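## Task

Pick up the plate that lies flat on the counter and set it on edge in a free slot of the dish rack. The plates already racked must remain upright in their own slots, and the plate you placed must end up motionless. No plate may end up pressed below the rack's rails. The rack must finish standing on all four of its feet, resting its weight on the counter. The attempt fails if at any moment the plate drops, or slides out of the fingers, by more than a few millimetres. At the end the rack, not the robot, must be bearing the plate's weight; a result that holds only while the gripper supports it does not count.

## Robot and tools

Robot: one seven-joint arm with a two-finger parallel gripper. Joints from base to hand: waist, shoulder, upper arm roll, elbow, forearm roll, wrist pitch, wrist roll. Any post or block under the base is treated as arm by the clearance check.

Frames: the scene frame has its origin on the table top under the arm base, +z up, and +y to the left when facing along +x. The base may sit slightly tilted. The gripper frame has the fingers pointing along +z and closing along y. The reported end_effector_position is the point between the pads when closed; closed fingertips extend about 19 mm past it, open ones about 6 mm. Closing also pushes the tips roughly 13 mm farther out, so keep that clearance over a surface.

A row is 8 numbers, each in [-1, 1], in this order: dx, dy, dz, rx, ry, rz, position, speed. The first six are an offset (not a pose) expressed in the gripper's own axes, measured from the gripper pose printed in the most recent result that shows it. Before any such result exists in a scene, and for any second or later call inside one reply, the reference is instead where the robot stands when the action begins. Scale: 1.0 equals 0.6 m of translation or 180 degrees; rx, ry, rz form a single rotation vector. All rows of one action share that same reference; they do not add up. All-zero offsets are not a hold: they pull the hand back to the reference. position is an absolute finger setting: +1 fully open (85 mm), 0 about 41 mm, about -0.8 pads touching, -1 close until blocked. speed is the finger rate: about 20 mm/s at -1, 85 at 0, 150 at +1. Grip force is not selectable; a full close gives roughly 190 to 235 N per pad. For a gentler grip, open first and then close to a setting just under the object's width.

Each control step (1/30 s) the commanded pose is clipped to within 70 mm and 16 degrees of the measured one; position wins over orientation if both cannot be met. After an action ends the arm only continues to its last clipped pose, so check the result and send the remainder.

Tools:
- execute_actions: "actions" holds zero or one item. Empty list: just report the state. Action: {"rows": up to 15 rows, "steps": 1 to 15, default 15}; the last row repeats if rows run out. Wait: {"steps": up to 300}, counted from the previous result, so reply time is included. Optional "pictures" boolean.
- move: "target" is one row as above (same offset reference); "speed" is path top speed in m/s, 0.002 to 0.5, default 0.25, with rotation capped at twice that in rad/s. Straight path of 0.5 to 10 s; a longer one is cut off at 10 s. It ignores obstacles, lags and may overshoot speed near full reach. Finger numbers are sent when it begins. Its result adds a "move:" line: the ending (done, off_target, moving, held, fault), the limits that applied (paced = pose clipped, held = some steps blocked, after which the arm can jump fast), and distance from target.
- wait: "seconds" 0 to 10; nothing new is sent.
- zoom_image: "camera" one of cam_head_left, cam_head_right, cam_high, cam_low, cam_wrist (all 504x504); "region" [x0, y0, x1, y1] in pixels from the top-left, at most 504 by 504.
- finished_scene: "scene" 1 or 2; ends and grades that scene irreversibly and starts the next. Replying without any tool call ends everything.

Results: the state line gives end_effector_position (m) and end_effector_quat_wxyz in the scene frame; at long reach the printed position can be somewhat off. "pose unreachable" means the clearance check altered or stopped the command; HELD flags steps where your row was not fully sent. "Hand target" shows where the controller is driving. position_measured_pct is about 50 minus 50 times the finger setting (0 = fully open); stopping below 90 means something is held or blocking, around 90 or above means the pads met on nothing or something very thin. Joint torque readings carry per-unit offsets and noise. MOTOR HOT appears from 60 °C; at 75 °C an OVER-TEMPERATURE FAULT lets the arm sag. A TORQUE FAULT (contact load reaching 48 N m on the first four joints or 30.2 N m on the wrist joints, held weight included) freezes the arm for 10 s and drops the rest of the call.

Avoid: dropping the plate or letting it slide in the grip, shoving plates below the rails, tipping or lifting the rack, knocking anything off the table, and fast or deep contacts (speed and distance past contact both raise force). Open wider than the plate only once the rack carries it, then back away. Loose objects may get brief random shoves. Holding loads heats motors, and idle thinking time still counts toward robot time.

Each tool is called after "Request:" as name(argument=value, ...), one argument or row to a line, values as JSON.

## Session

Request:
execute_actions(
  actions=[],
)

Scene clock: 0.00 s of 4942.00 s.
end_effector_position=(+0.2081, -0.0766, +0.1292) position_measured_pct=0.0 end_effector_quat_wxyz=(+0.162, -0.598, +0.775, -0.123)
Joint positions: [ 1.859  1.186 -0.735  2.327  0.135  0.326  3.813]
Joint velocities: [ 0.002 -0.001 -0.     0.     0.    -0.001 -0.001]
Joint torques (N m, as the joint torque sensors report them, + toward a larger angle): no reading
Motor temperatures (°C, as the motors report them): [31 31 31 30 35 39 38]
Hand target: +0.208, -0.077, +0.129; +0.162, -0.598, +0.775, -0.123

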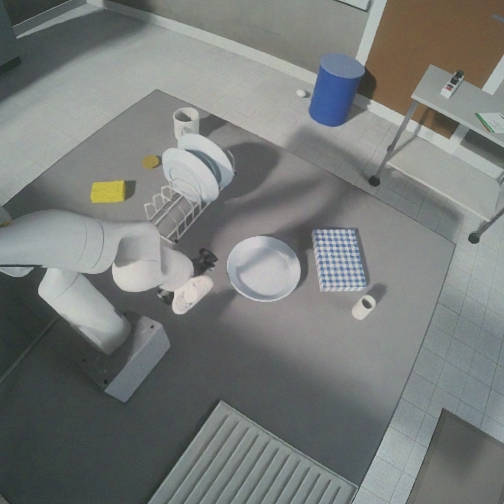

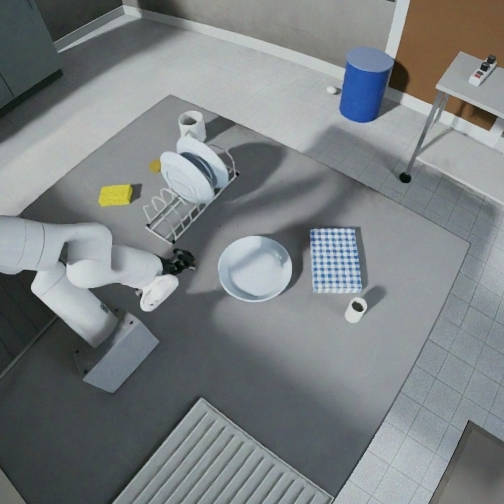

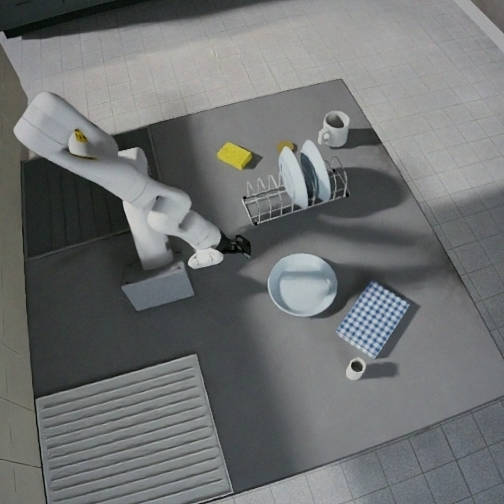

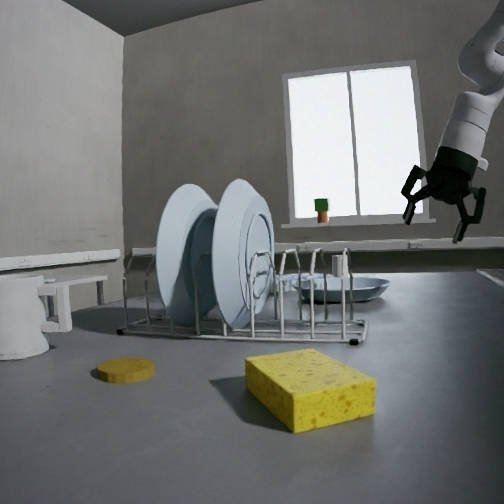

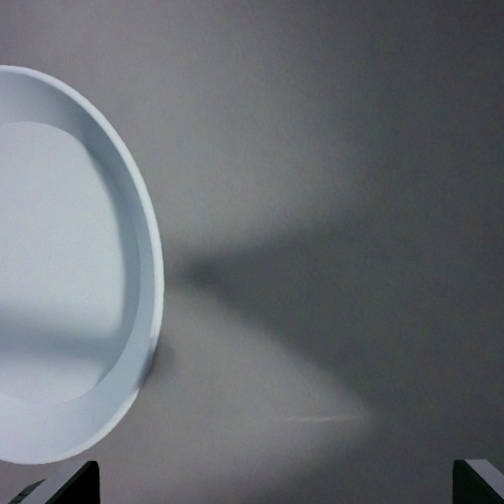

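Request:
zoom_image(
  camera="cam_high",
  region=[200, 100, 400, 330],
)

Request:
zoom_image(
  camera="cam_low",
  region=[100, 160, 410, 360],
)

Request:
zoom_image(
  camera="cam_head_right",
  region=[120, 100, 320, 310],
)

Request:
zoom_image(
  camera="cam_low",
  region=[280, 250, 400, 320],
)

Region (200, 100, 400, 330) of cam_high's 504x504 image, scaled by 2.191, with more detail than that image has; it fills the left 438 columns of this view, and the rest is white.

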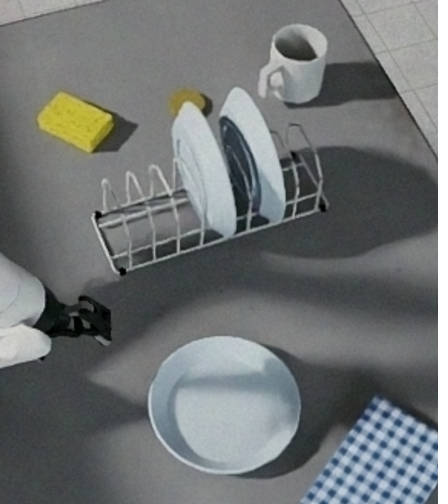

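Region (100, 160, 410, 360) of cam_low's 504x504 image, scaled by 1.626, with more detail than that image has; it fills the top 325 rows of this view, and the rest is white.

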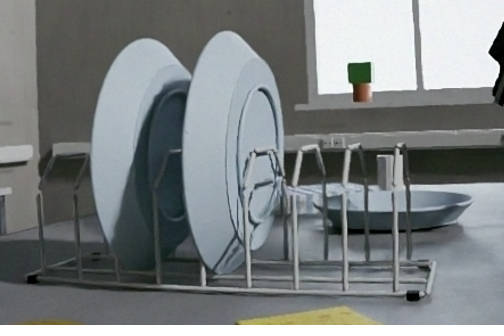

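Region (120, 100, 320, 310) of cam_head_right's 504x504 image, scaled by 2.400, with more detail than that image has; it fills the left 480 columns of this view, and the rest is white.

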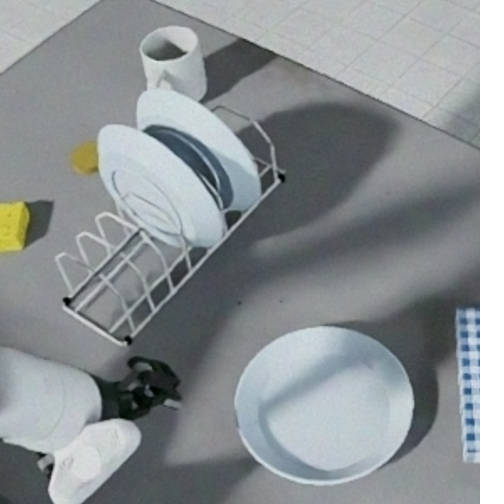

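Region (280, 250, 400, 320) of cam_low's 504x504 image, scaled by 4.200, with more detail than that image has; it fills the top 294 rows of this view, and the rest is white.

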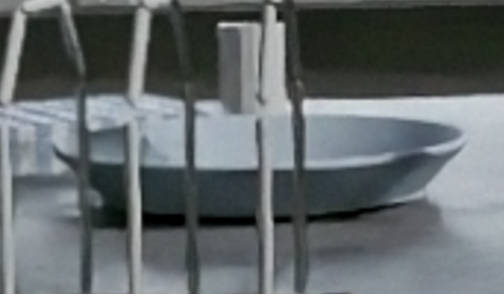

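Request:
move(
  target=[-0.099,-0.4597,-0.195,-0.1296,0.0177,-0.0805,1,0],
  speed=0.3,
)

Scene clock: 32.83 s of 4942.00 s.
end_effector_position=(+0.4204, -0.0886, +0.3491) position_measured_pct=0.0 end_effector_quat_wxyz=(-0.001, +0.708, -0.707, +0.001)
Joint positions: [ 1.25   1.074 -0.856  1.135  0.096  1.531  3.614]
Joint velocities: [-0.014  0.014  0.001 -0.014  0.002  0.012 -0.   ]
Joint torques (N m, as the joint torque sensors report them, + toward a larger angle): [ 10.43 -13.3   -0.45  -9.04   0.47   0.18  -0.22]
Motor temperatures (°C, as the motors report them): [31 31 31 30 35 39 38]
Hand target: +0.421, -0.088, +0.348; -0.001, +0.708, -0.706, -0.000
Off the commanded pose: 0.001 m, 0 deg.
After step 90, 28.03 s passed at rest.
move: done; limits=paced

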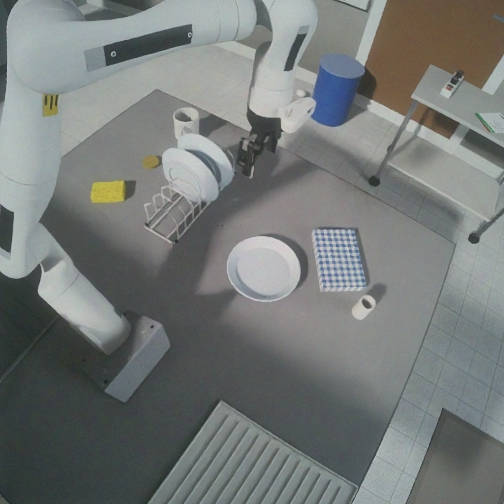

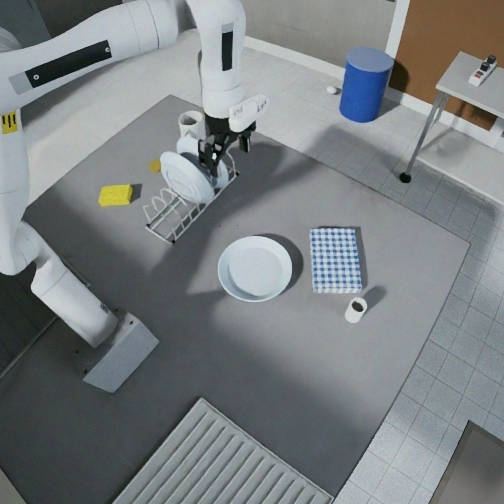

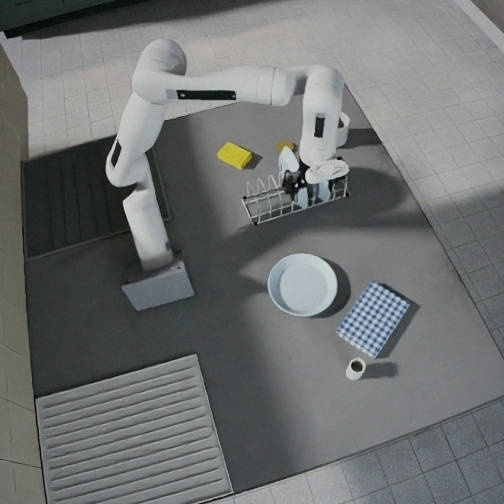

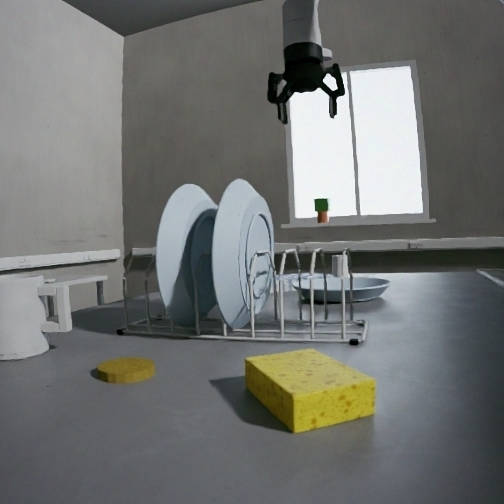

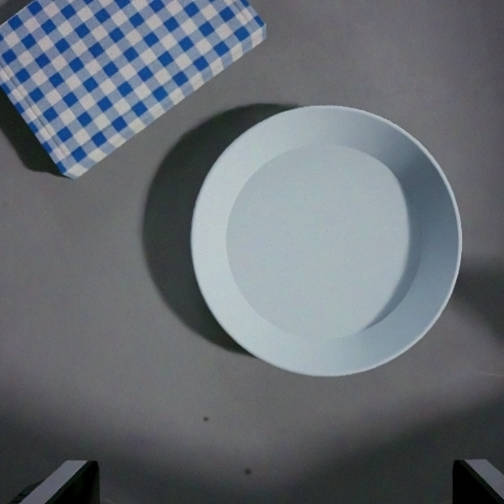

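Request:
move(
  target=[-0.43,0.1,0,0,0,0,1,0],
  speed=0.3,
)

Scene clock: 38.60 s of 4942.00 s.
end_effector_position=(+0.3603, +0.1698, +0.3488) position_measured_pct=0.0 end_effector_quat_wxyz=(-0.001, +0.708, -0.706, -0.000)
Joint positions: [ 1.37   0.572 -1.105  1.608 -0.21   1.408  3.393]
Joint velocities: [ 0.007 -0.012 -0.002  0.    -0.003  0.002  0.001]
Joint torques (N m, as the joint torque sensors report them, + toward a larger angle): [ 7.26 -1.32  2.04 -8.74  0.67  0.08 -0.31]
Motor temperatures (°C, as the motors report them): [31 31 31 30 35 39 38]
Hand target: +0.360, +0.170, +0.349; -0.001, +0.708, -0.706, +0.000
Off the commanded pose: 0.001 m, 0 deg.
After step 90, 1.30 s passed at rest.
move: done

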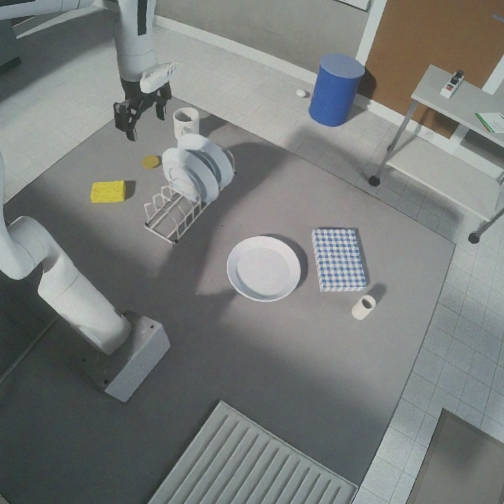

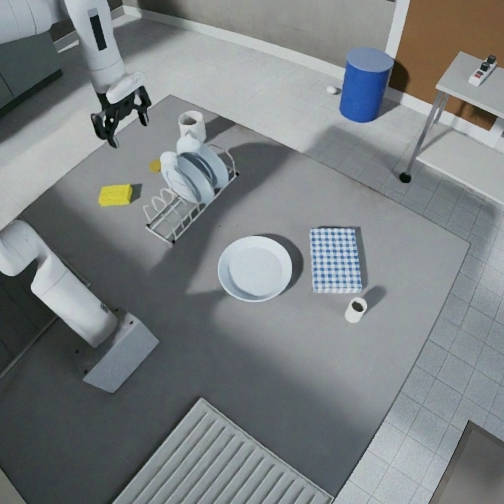

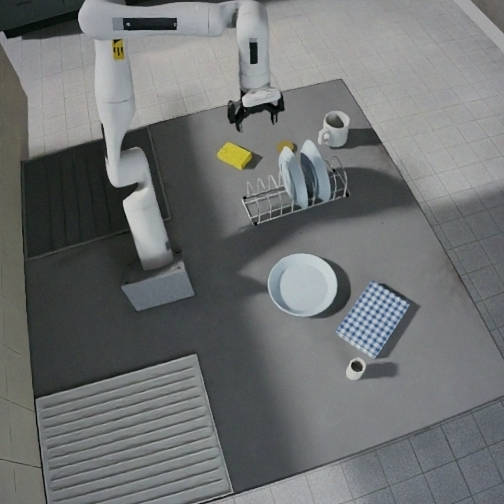

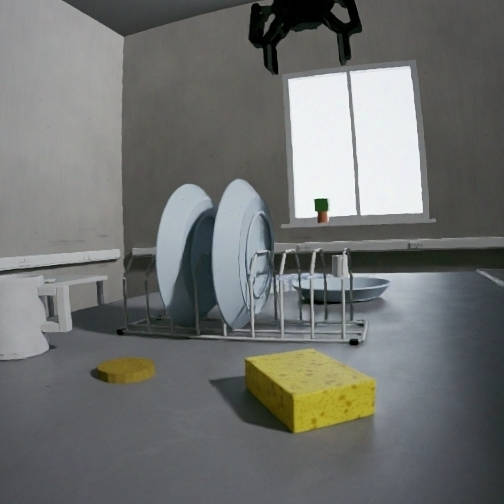

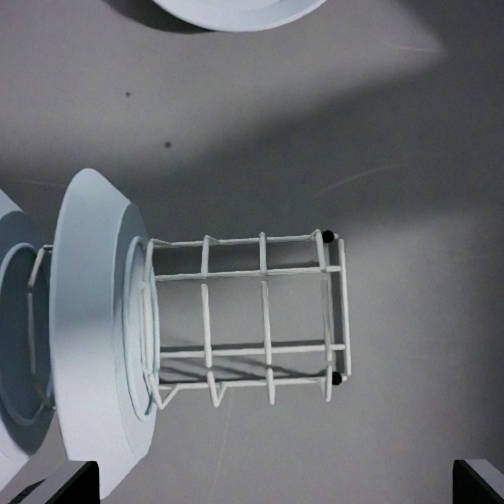

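Request:
zoom_image(
  camera="cam_wrist",
  region=[130, 210, 370, 430],
)

Region (130, 210, 370, 430) of cam_wrist's 504x504 image, scaled by 2.100; it fills the top 462 rows of this view, and the rest is white.

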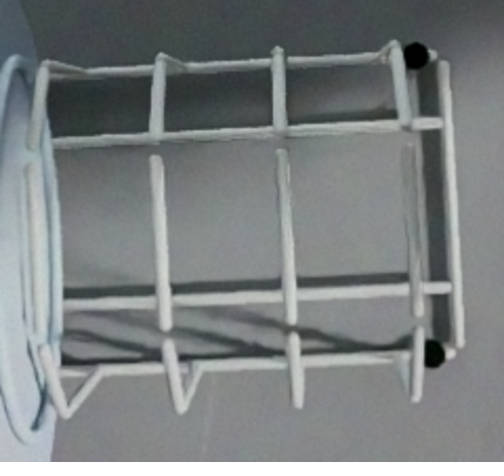

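Request:
move(
  target=[0.5667,0.2333,0.448,0.2778,0,0,-0.37,0],
  speed=0.3,
)

Scene clock: 82.43 s of 4942.00 s.
end_effector_position=(+0.2185, -0.1725, +0.0797) position_measured_pct=68.7 end_effector_quat_wxyz=(-0.297, +0.641, -0.642, +0.299)
Joint positions: [ 2.288  1.695 -0.625  2.138  0.101  0.246  4.627]
Joint velocities: [ 0.011  0.015 -0.001 -0.007 -0.     0.009  0.003]
Joint torques (N m, as the joint torque sensors report them, + toward a larger angle): [ -2.06 -14.22  -6.99  -1.42  -0.06  -0.04  -0.15]
Motor temperatures (°C, as the motors report them): [31 31 31 30 35 39 38]
Hand target: +0.219, -0.172, +0.080; -0.298, +0.641, -0.642, +0.299
Off the commanded pose: 0.004 m, 0 deg.
After step 90, 38.50 s passed at rest.
move: off_target; limits=paced

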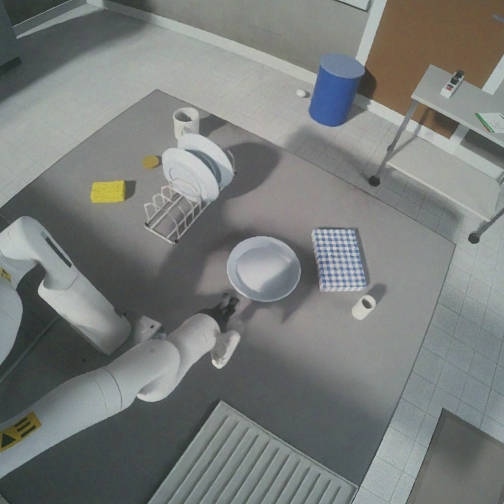

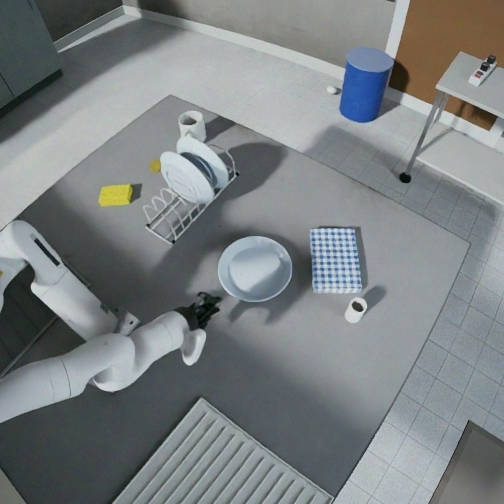

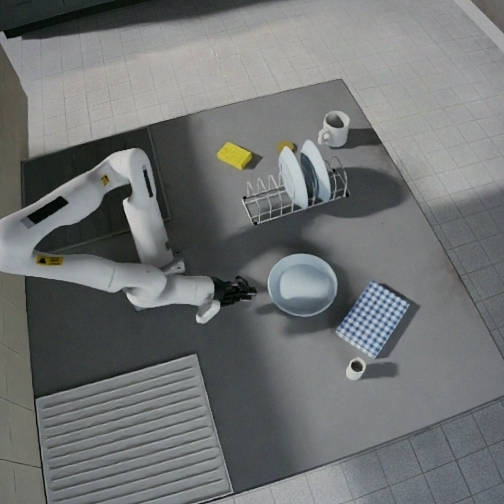

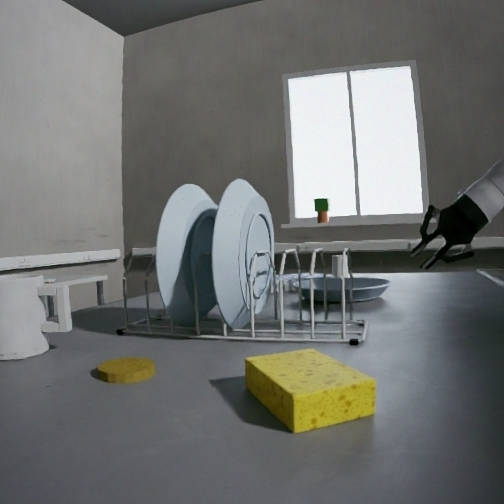

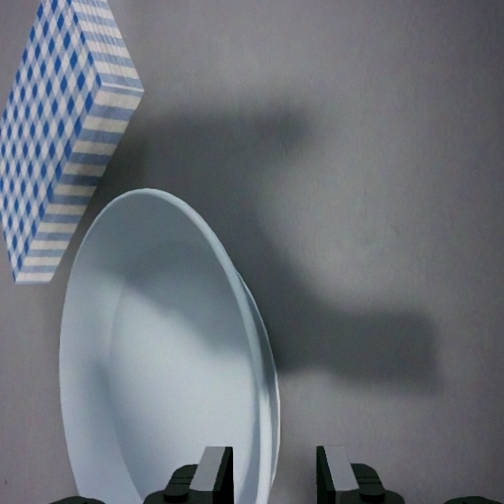

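Request:
move(
  target=[0,-0.003,0.09,0,0,0,-0.37,0],
  speed=0.1,
)

Request:
zoom_image(
  camera="cam_low",
  region=[330, 230, 470, 320],
)

Request:
zoom_image(
  camera="cam_high",
  region=[220, 240, 340, 330],
)

Scene clock: 87.90 s of 4942.00 s.
end_effector_position=(+0.2609, -0.1727, +0.0464) position_measured_pct=68.7 end_effector_quat_wxyz=(-0.297, +0.641, -0.642, +0.299)
Joint positions: [ 2.188  1.811 -0.635  2.127  0.102  0.103  4.62 ]
Joint velocities: [-0.003  0.004 -0.001 -0.001 -0.    -0.    -0.001]
Joint torques (N m, as the joint torque sensors report them, + toward a larger angle): [ -0.57 -15.    -7.31  -0.39   0.14  -0.1   -0.03]
Motor temperatures (°C, as the motors report them): [31 31 31 30 35 39 38]
Hand target: +0.261, -0.173, +0.046; -0.297, +0.641, -0.642, +0.299
Off the commanded pose: 0.000 m, 0 deg.
After step 90, 1.47 s passed at rest.
move: done

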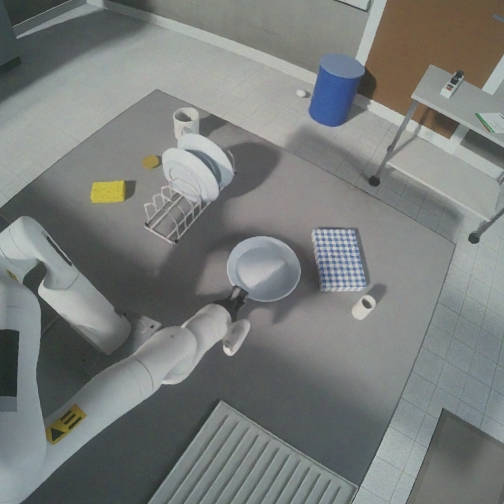

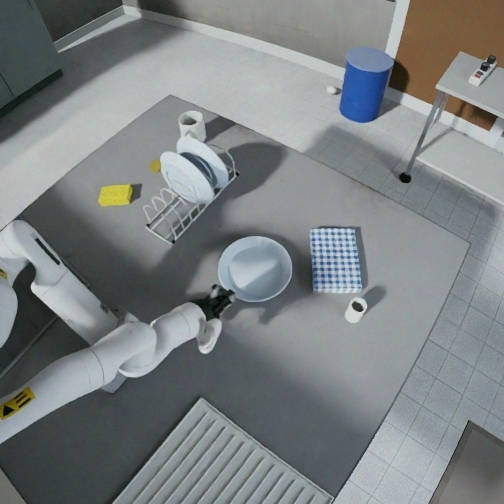

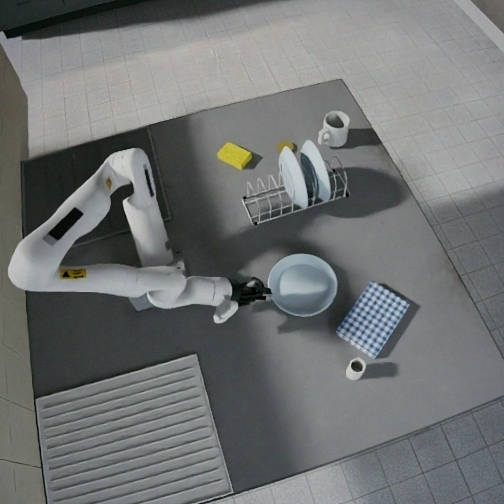

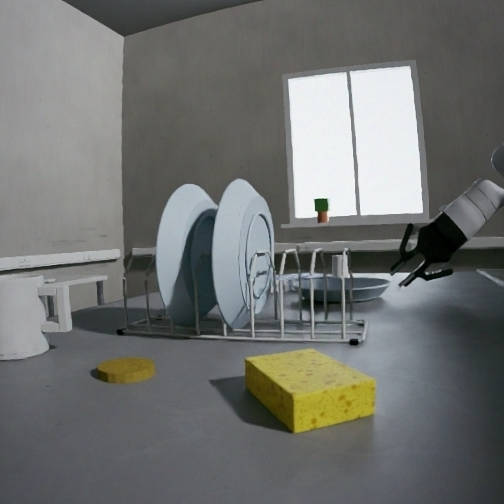

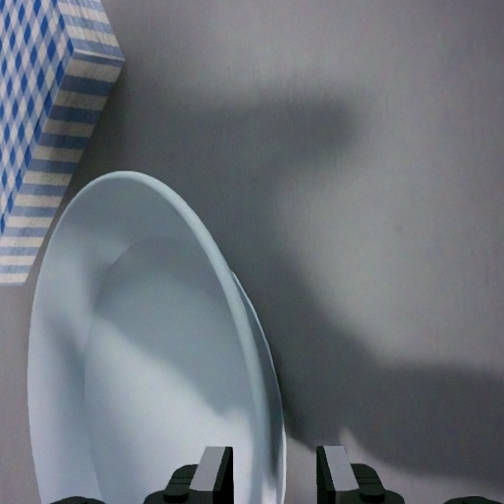

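Region (330, 230, 470, 320) of cam_low's 504x504 image, scaled by 3.600, with more detail than that image has; it fills the top 324 rows of this view, and the rest is white.

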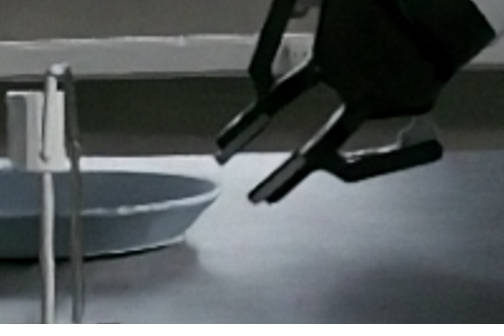

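Region (220, 240, 340, 330) of cam_high's 504x504 image, scaled by 4.200, with more detail than that image has; it fills the top 378 rows of this view, and the rest is white.

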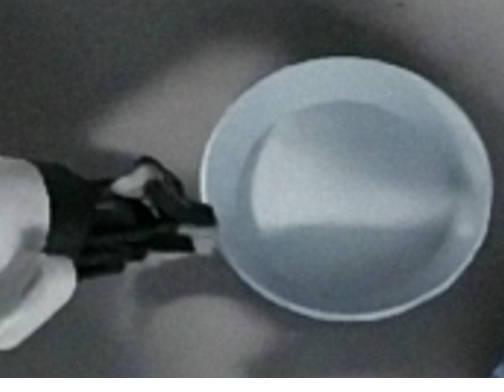

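Request:
move(
  target=[0,-0.003,0.05,-0.022,0,0,-0.47,0],
  speed=0.04,
)

Request:
zoom_image(
  camera="cam_low",
  region=[340, 240, 440, 320],
)

Request:
zoom_image(
  camera="cam_high",
  region=[220, 240, 340, 330],
)

Scene clock: 97.27 s of 4942.00 s.
end_effector_position=(+0.2852, -0.1728, +0.0288) position_measured_pct=73.4 end_effector_quat_wxyz=(-0.275, +0.650, -0.651, +0.277)
Joint positions: [ 2.043  1.816 -0.654  2.112  0.065  0.031  4.576]
Joint velocities: [-0.013  0.001 -0.001 -0.001 -0.001 -0.003 -0.002]
Joint torques (N m, as the joint torque sensors report them, + toward a larger angle): [  0.56 -15.26  -6.86  -0.65   0.32  -0.16  -0.21]
Motor temperatures (°C, as the motors report them): [31 31 31 30 35 39 38]
Hand target: +0.285, -0.173, +0.029; -0.275, +0.651, -0.651, +0.277
Off the commanded pose: 0.000 m, 0 deg.
After step 90, 5.20 s passed at rest.
move: done

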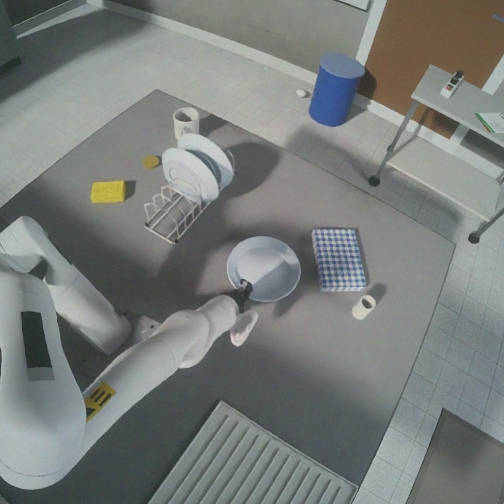

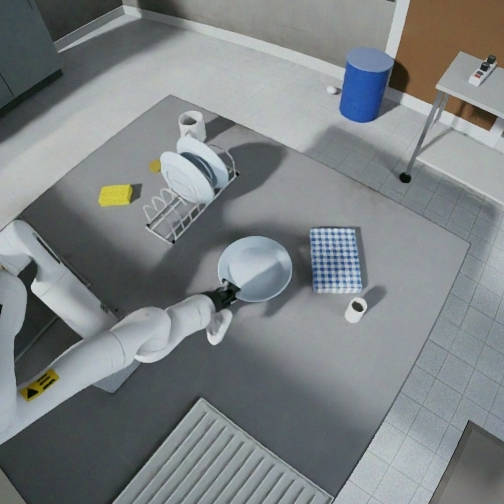

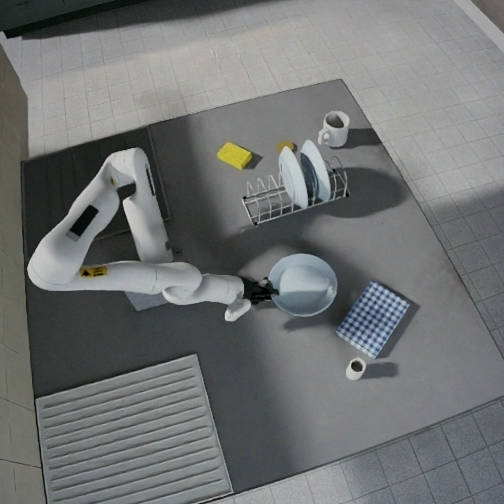

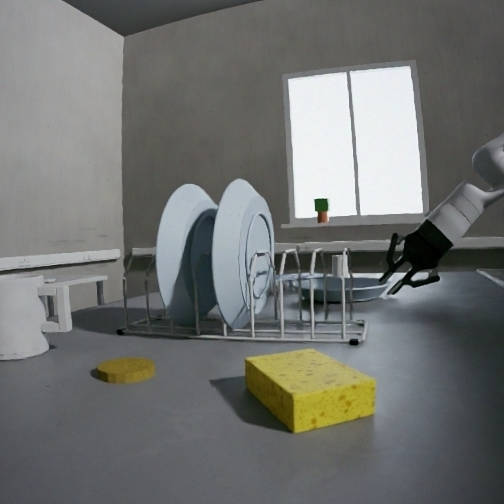

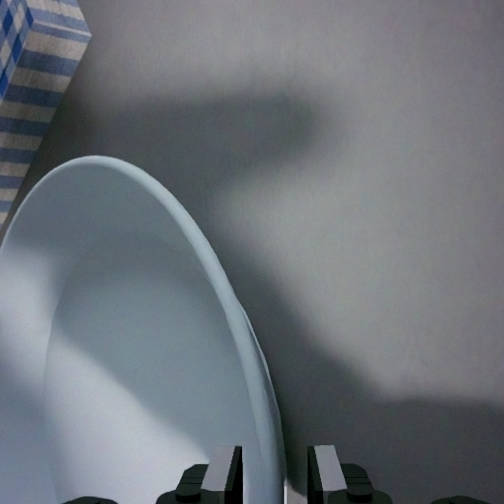

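Region (340, 240, 440, 320) of cam_low's 504x504 image, scaled by 5.040, with more detail than that image has; it fills the top 403 rows of this view, and the rest is white.

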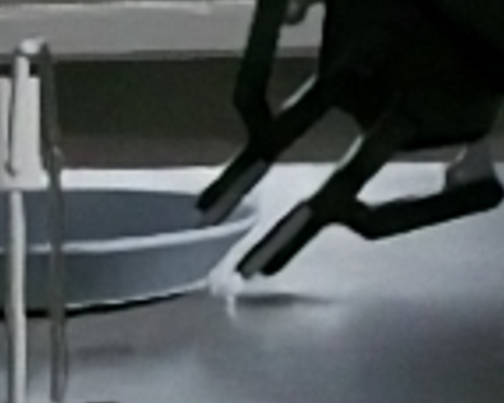

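Region (220, 240, 340, 330) of cam_high's 504x504 image, scaled by 4.200, with more detail than that image has; it fills the top 378 rows of this view, and the rest is white.

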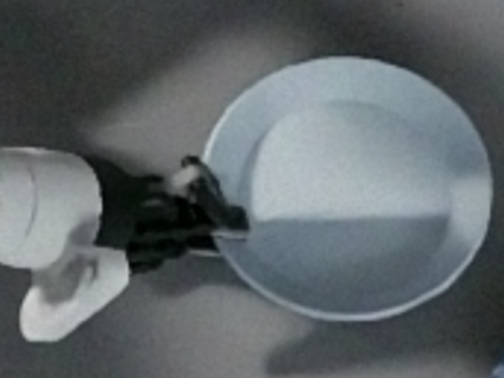

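Request:
move(
  target=[0,0,0.012,0,0,0,-0.56,0],
  speed=0.02,
)

Request:
move(
  target=[0,0,0,0,0,0,-1,-1],
)

Request:
zoom_image(
  camera="cam_low",
  region=[280, 240, 440, 320],
)

Scene clock: 102.37 s of 4942.00 s.
end_effector_position=(+0.2904, -0.1730, +0.0244) position_measured_pct=78.2 end_effector_quat_wxyz=(-0.275, +0.650, -0.651, +0.278)
Joint positions: [ 2.03   1.831 -0.657  2.107  0.065  0.016  4.576]
Joint velocities: [-0.002  0.001 -0.002 -0.    -0.001 -0.003  0.   ]
Joint torques (N m, as the joint torque sensors report them, + toward a larger angle): [  0.69 -15.02  -6.21  -1.     0.29  -0.6   -0.14]
Motor temperatures (°C, as the motors report them): [31 31 31 30 35 39 38]
Hand target: +0.290, -0.173, +0.024; -0.275, +0.650, -0.651, +0.277
Off the commanded pose: 0.001 m, 0 deg.
After step 90, 1.40 s passed at rest.
move: done

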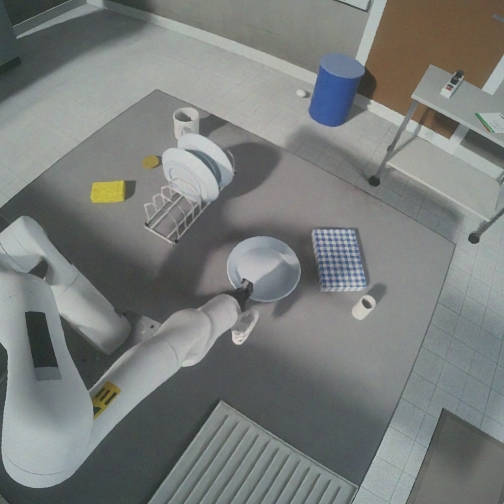

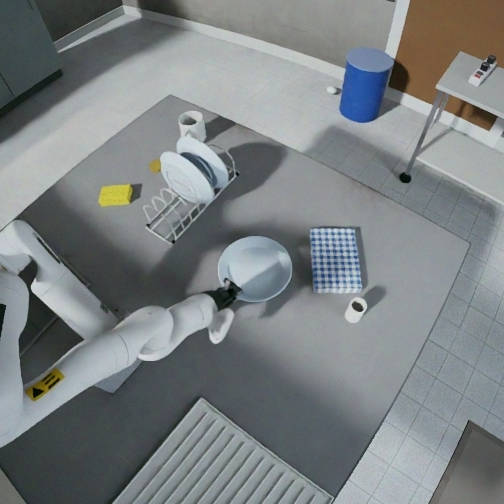

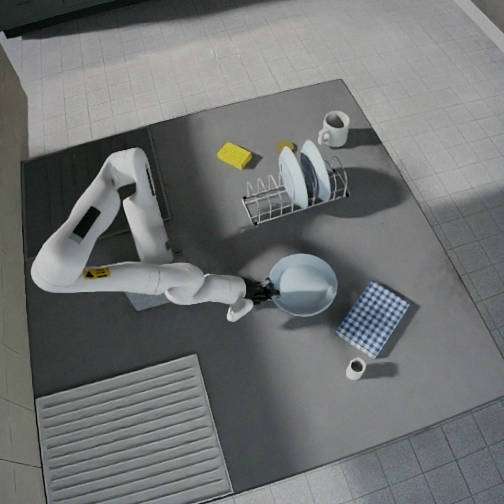

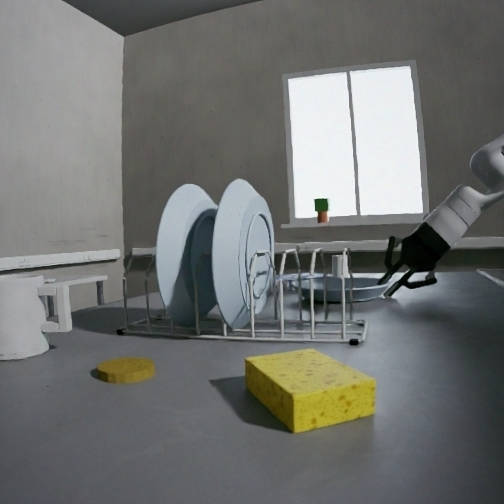

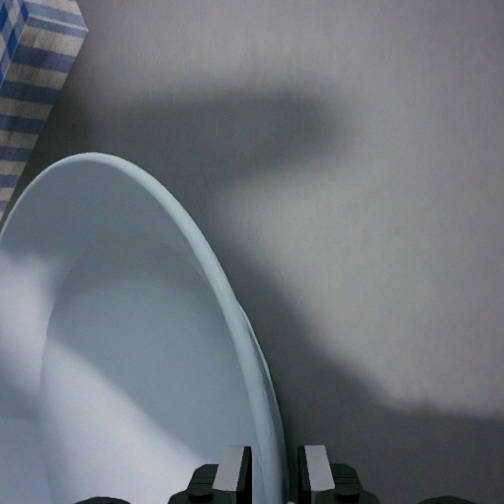

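Scene clock: 103.37 s of 4942.00 s.
end_effector_position=(+0.2906, -0.1727, +0.0249) position_measured_pct=87.7 end_effector_quat_wxyz=(-0.275, +0.651, -0.651, +0.278)
Joint positions: [ 2.03   1.831 -0.658  2.108  0.066  0.017  4.576]
Joint velocities: [ 0.    -0.    -0.     0.001 -0.001 -0.001  0.001]
Joint torques (N m, as the joint torque sensors report them, + toward a larger angle): [  0.52 -14.72  -6.25  -1.28   0.    -0.53  -0.49]
Motor temperatures (°C, as the motors report them): [31 31 31 30 35 39 38]
Hand target: +0.290, -0.173, +0.024; -0.275, +0.650, -0.651, +0.278
Off the commanded pose: 0.001 m, 0 deg.
move: done

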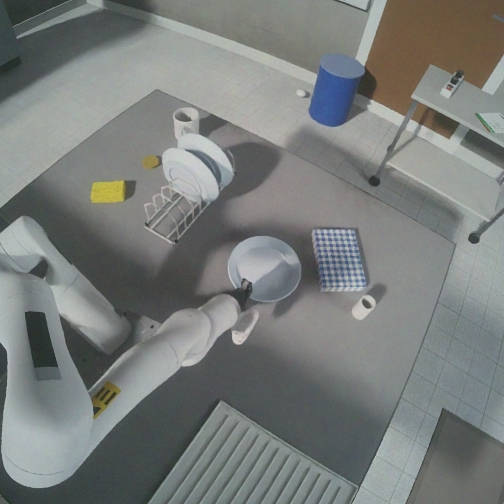

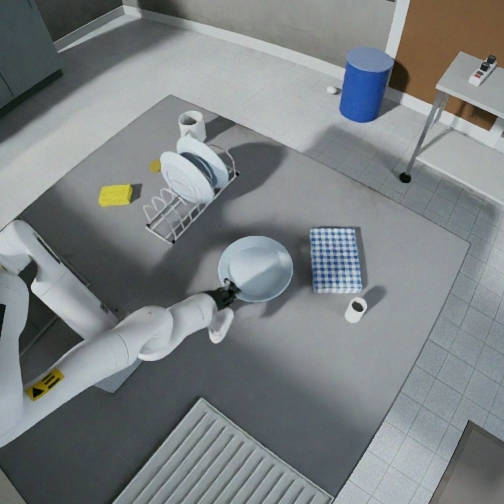

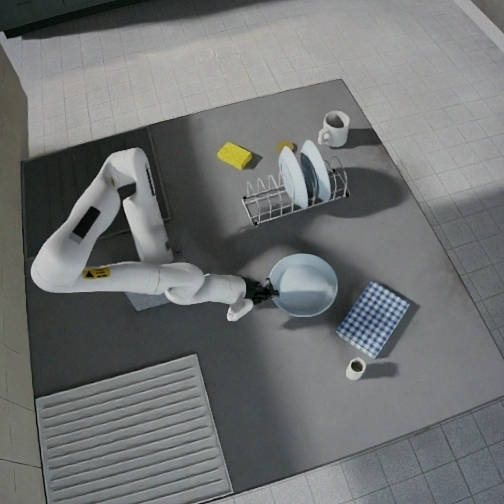

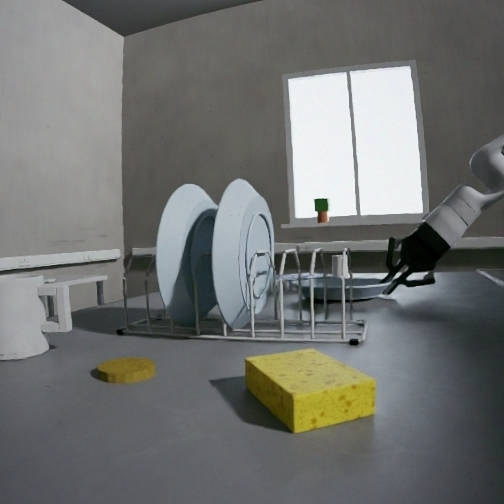

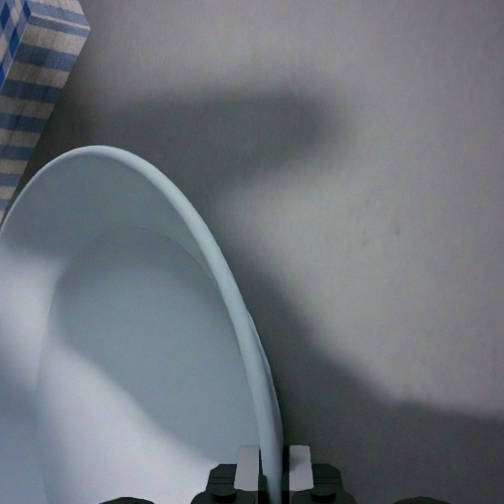

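Region (280, 240, 440, 320) of cam_low's 504x504 image, scaled by 3.150, with more detail than that image has.

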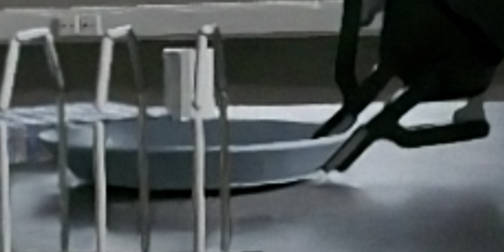

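Request:
move(
  target=[0,-0.018,-0.0174,0,0,0,-1,-1],
  speed=0.015,
)

Request:
zoom_image(
  camera="cam_low",
  region=[280, 240, 440, 320],
)

Scene clock: 107.27 s of 4942.00 s.
end_effector_position=(+0.2907, -0.1726, +0.0398) position_measured_pct=87.7 end_effector_quat_wxyz=(-0.275, +0.651, -0.651, +0.278)
Joint positions: [ 2.029  1.794 -0.675  2.114  0.051  0.039  4.562]
Joint velocities: [ 0.    -0.003 -0.001  0.001 -0.001  0.001 -0.   ]
Joint torques (N m, as the joint torque sensors report them, + toward a larger angle): [  1.59 -16.37  -8.34  -1.48   0.28  -0.76   0.07]
Motor temperatures (°C, as the motors report them): [31 31 31 30 35 39 38]
Hand target: +0.291, -0.173, +0.040; -0.275, +0.651, -0.651, +0.278
Off the commanded pose: 0.000 m, 0 deg.
move: done

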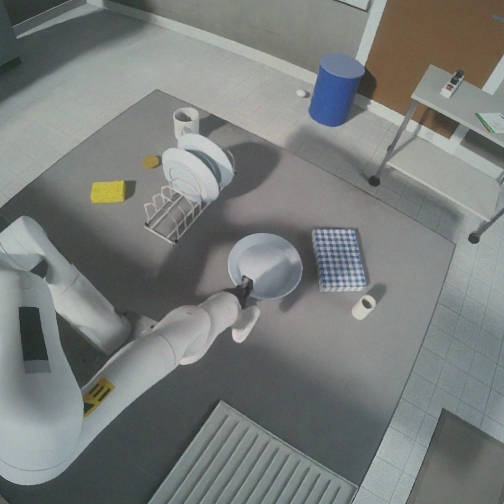

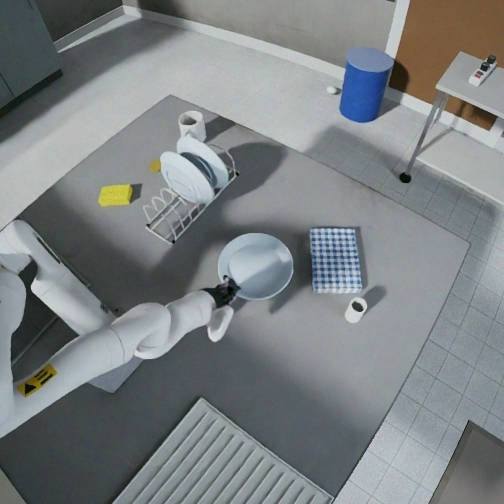

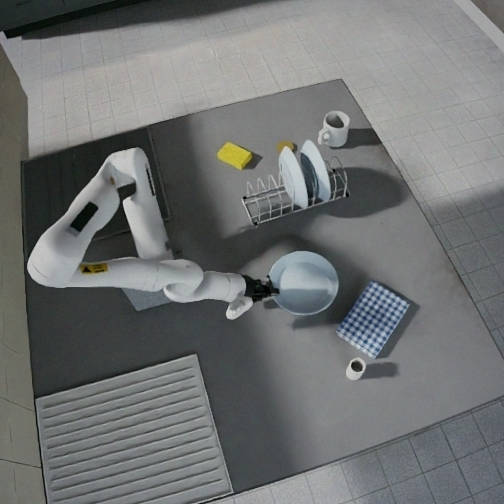

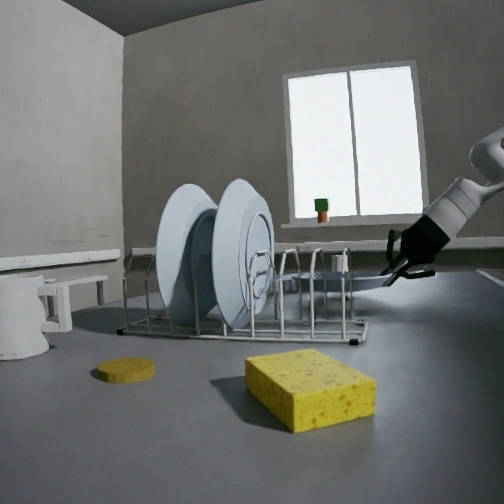

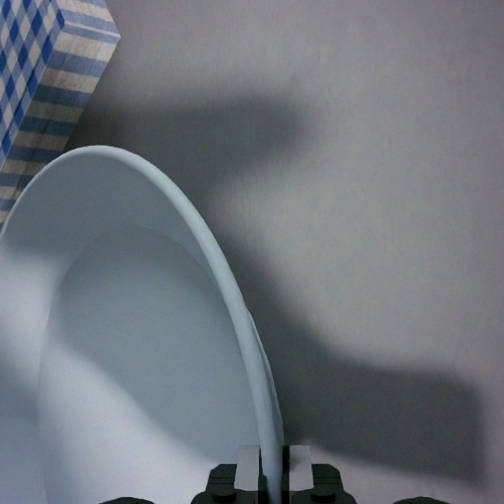

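Region (280, 240, 440, 320) of cam_low's 504x504 image, scaled by 3.150, with more detail than that image has.

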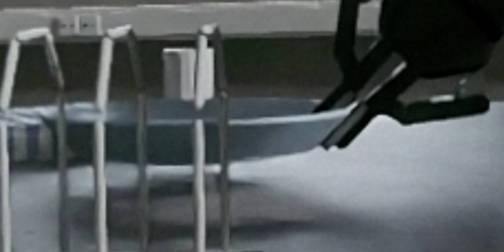

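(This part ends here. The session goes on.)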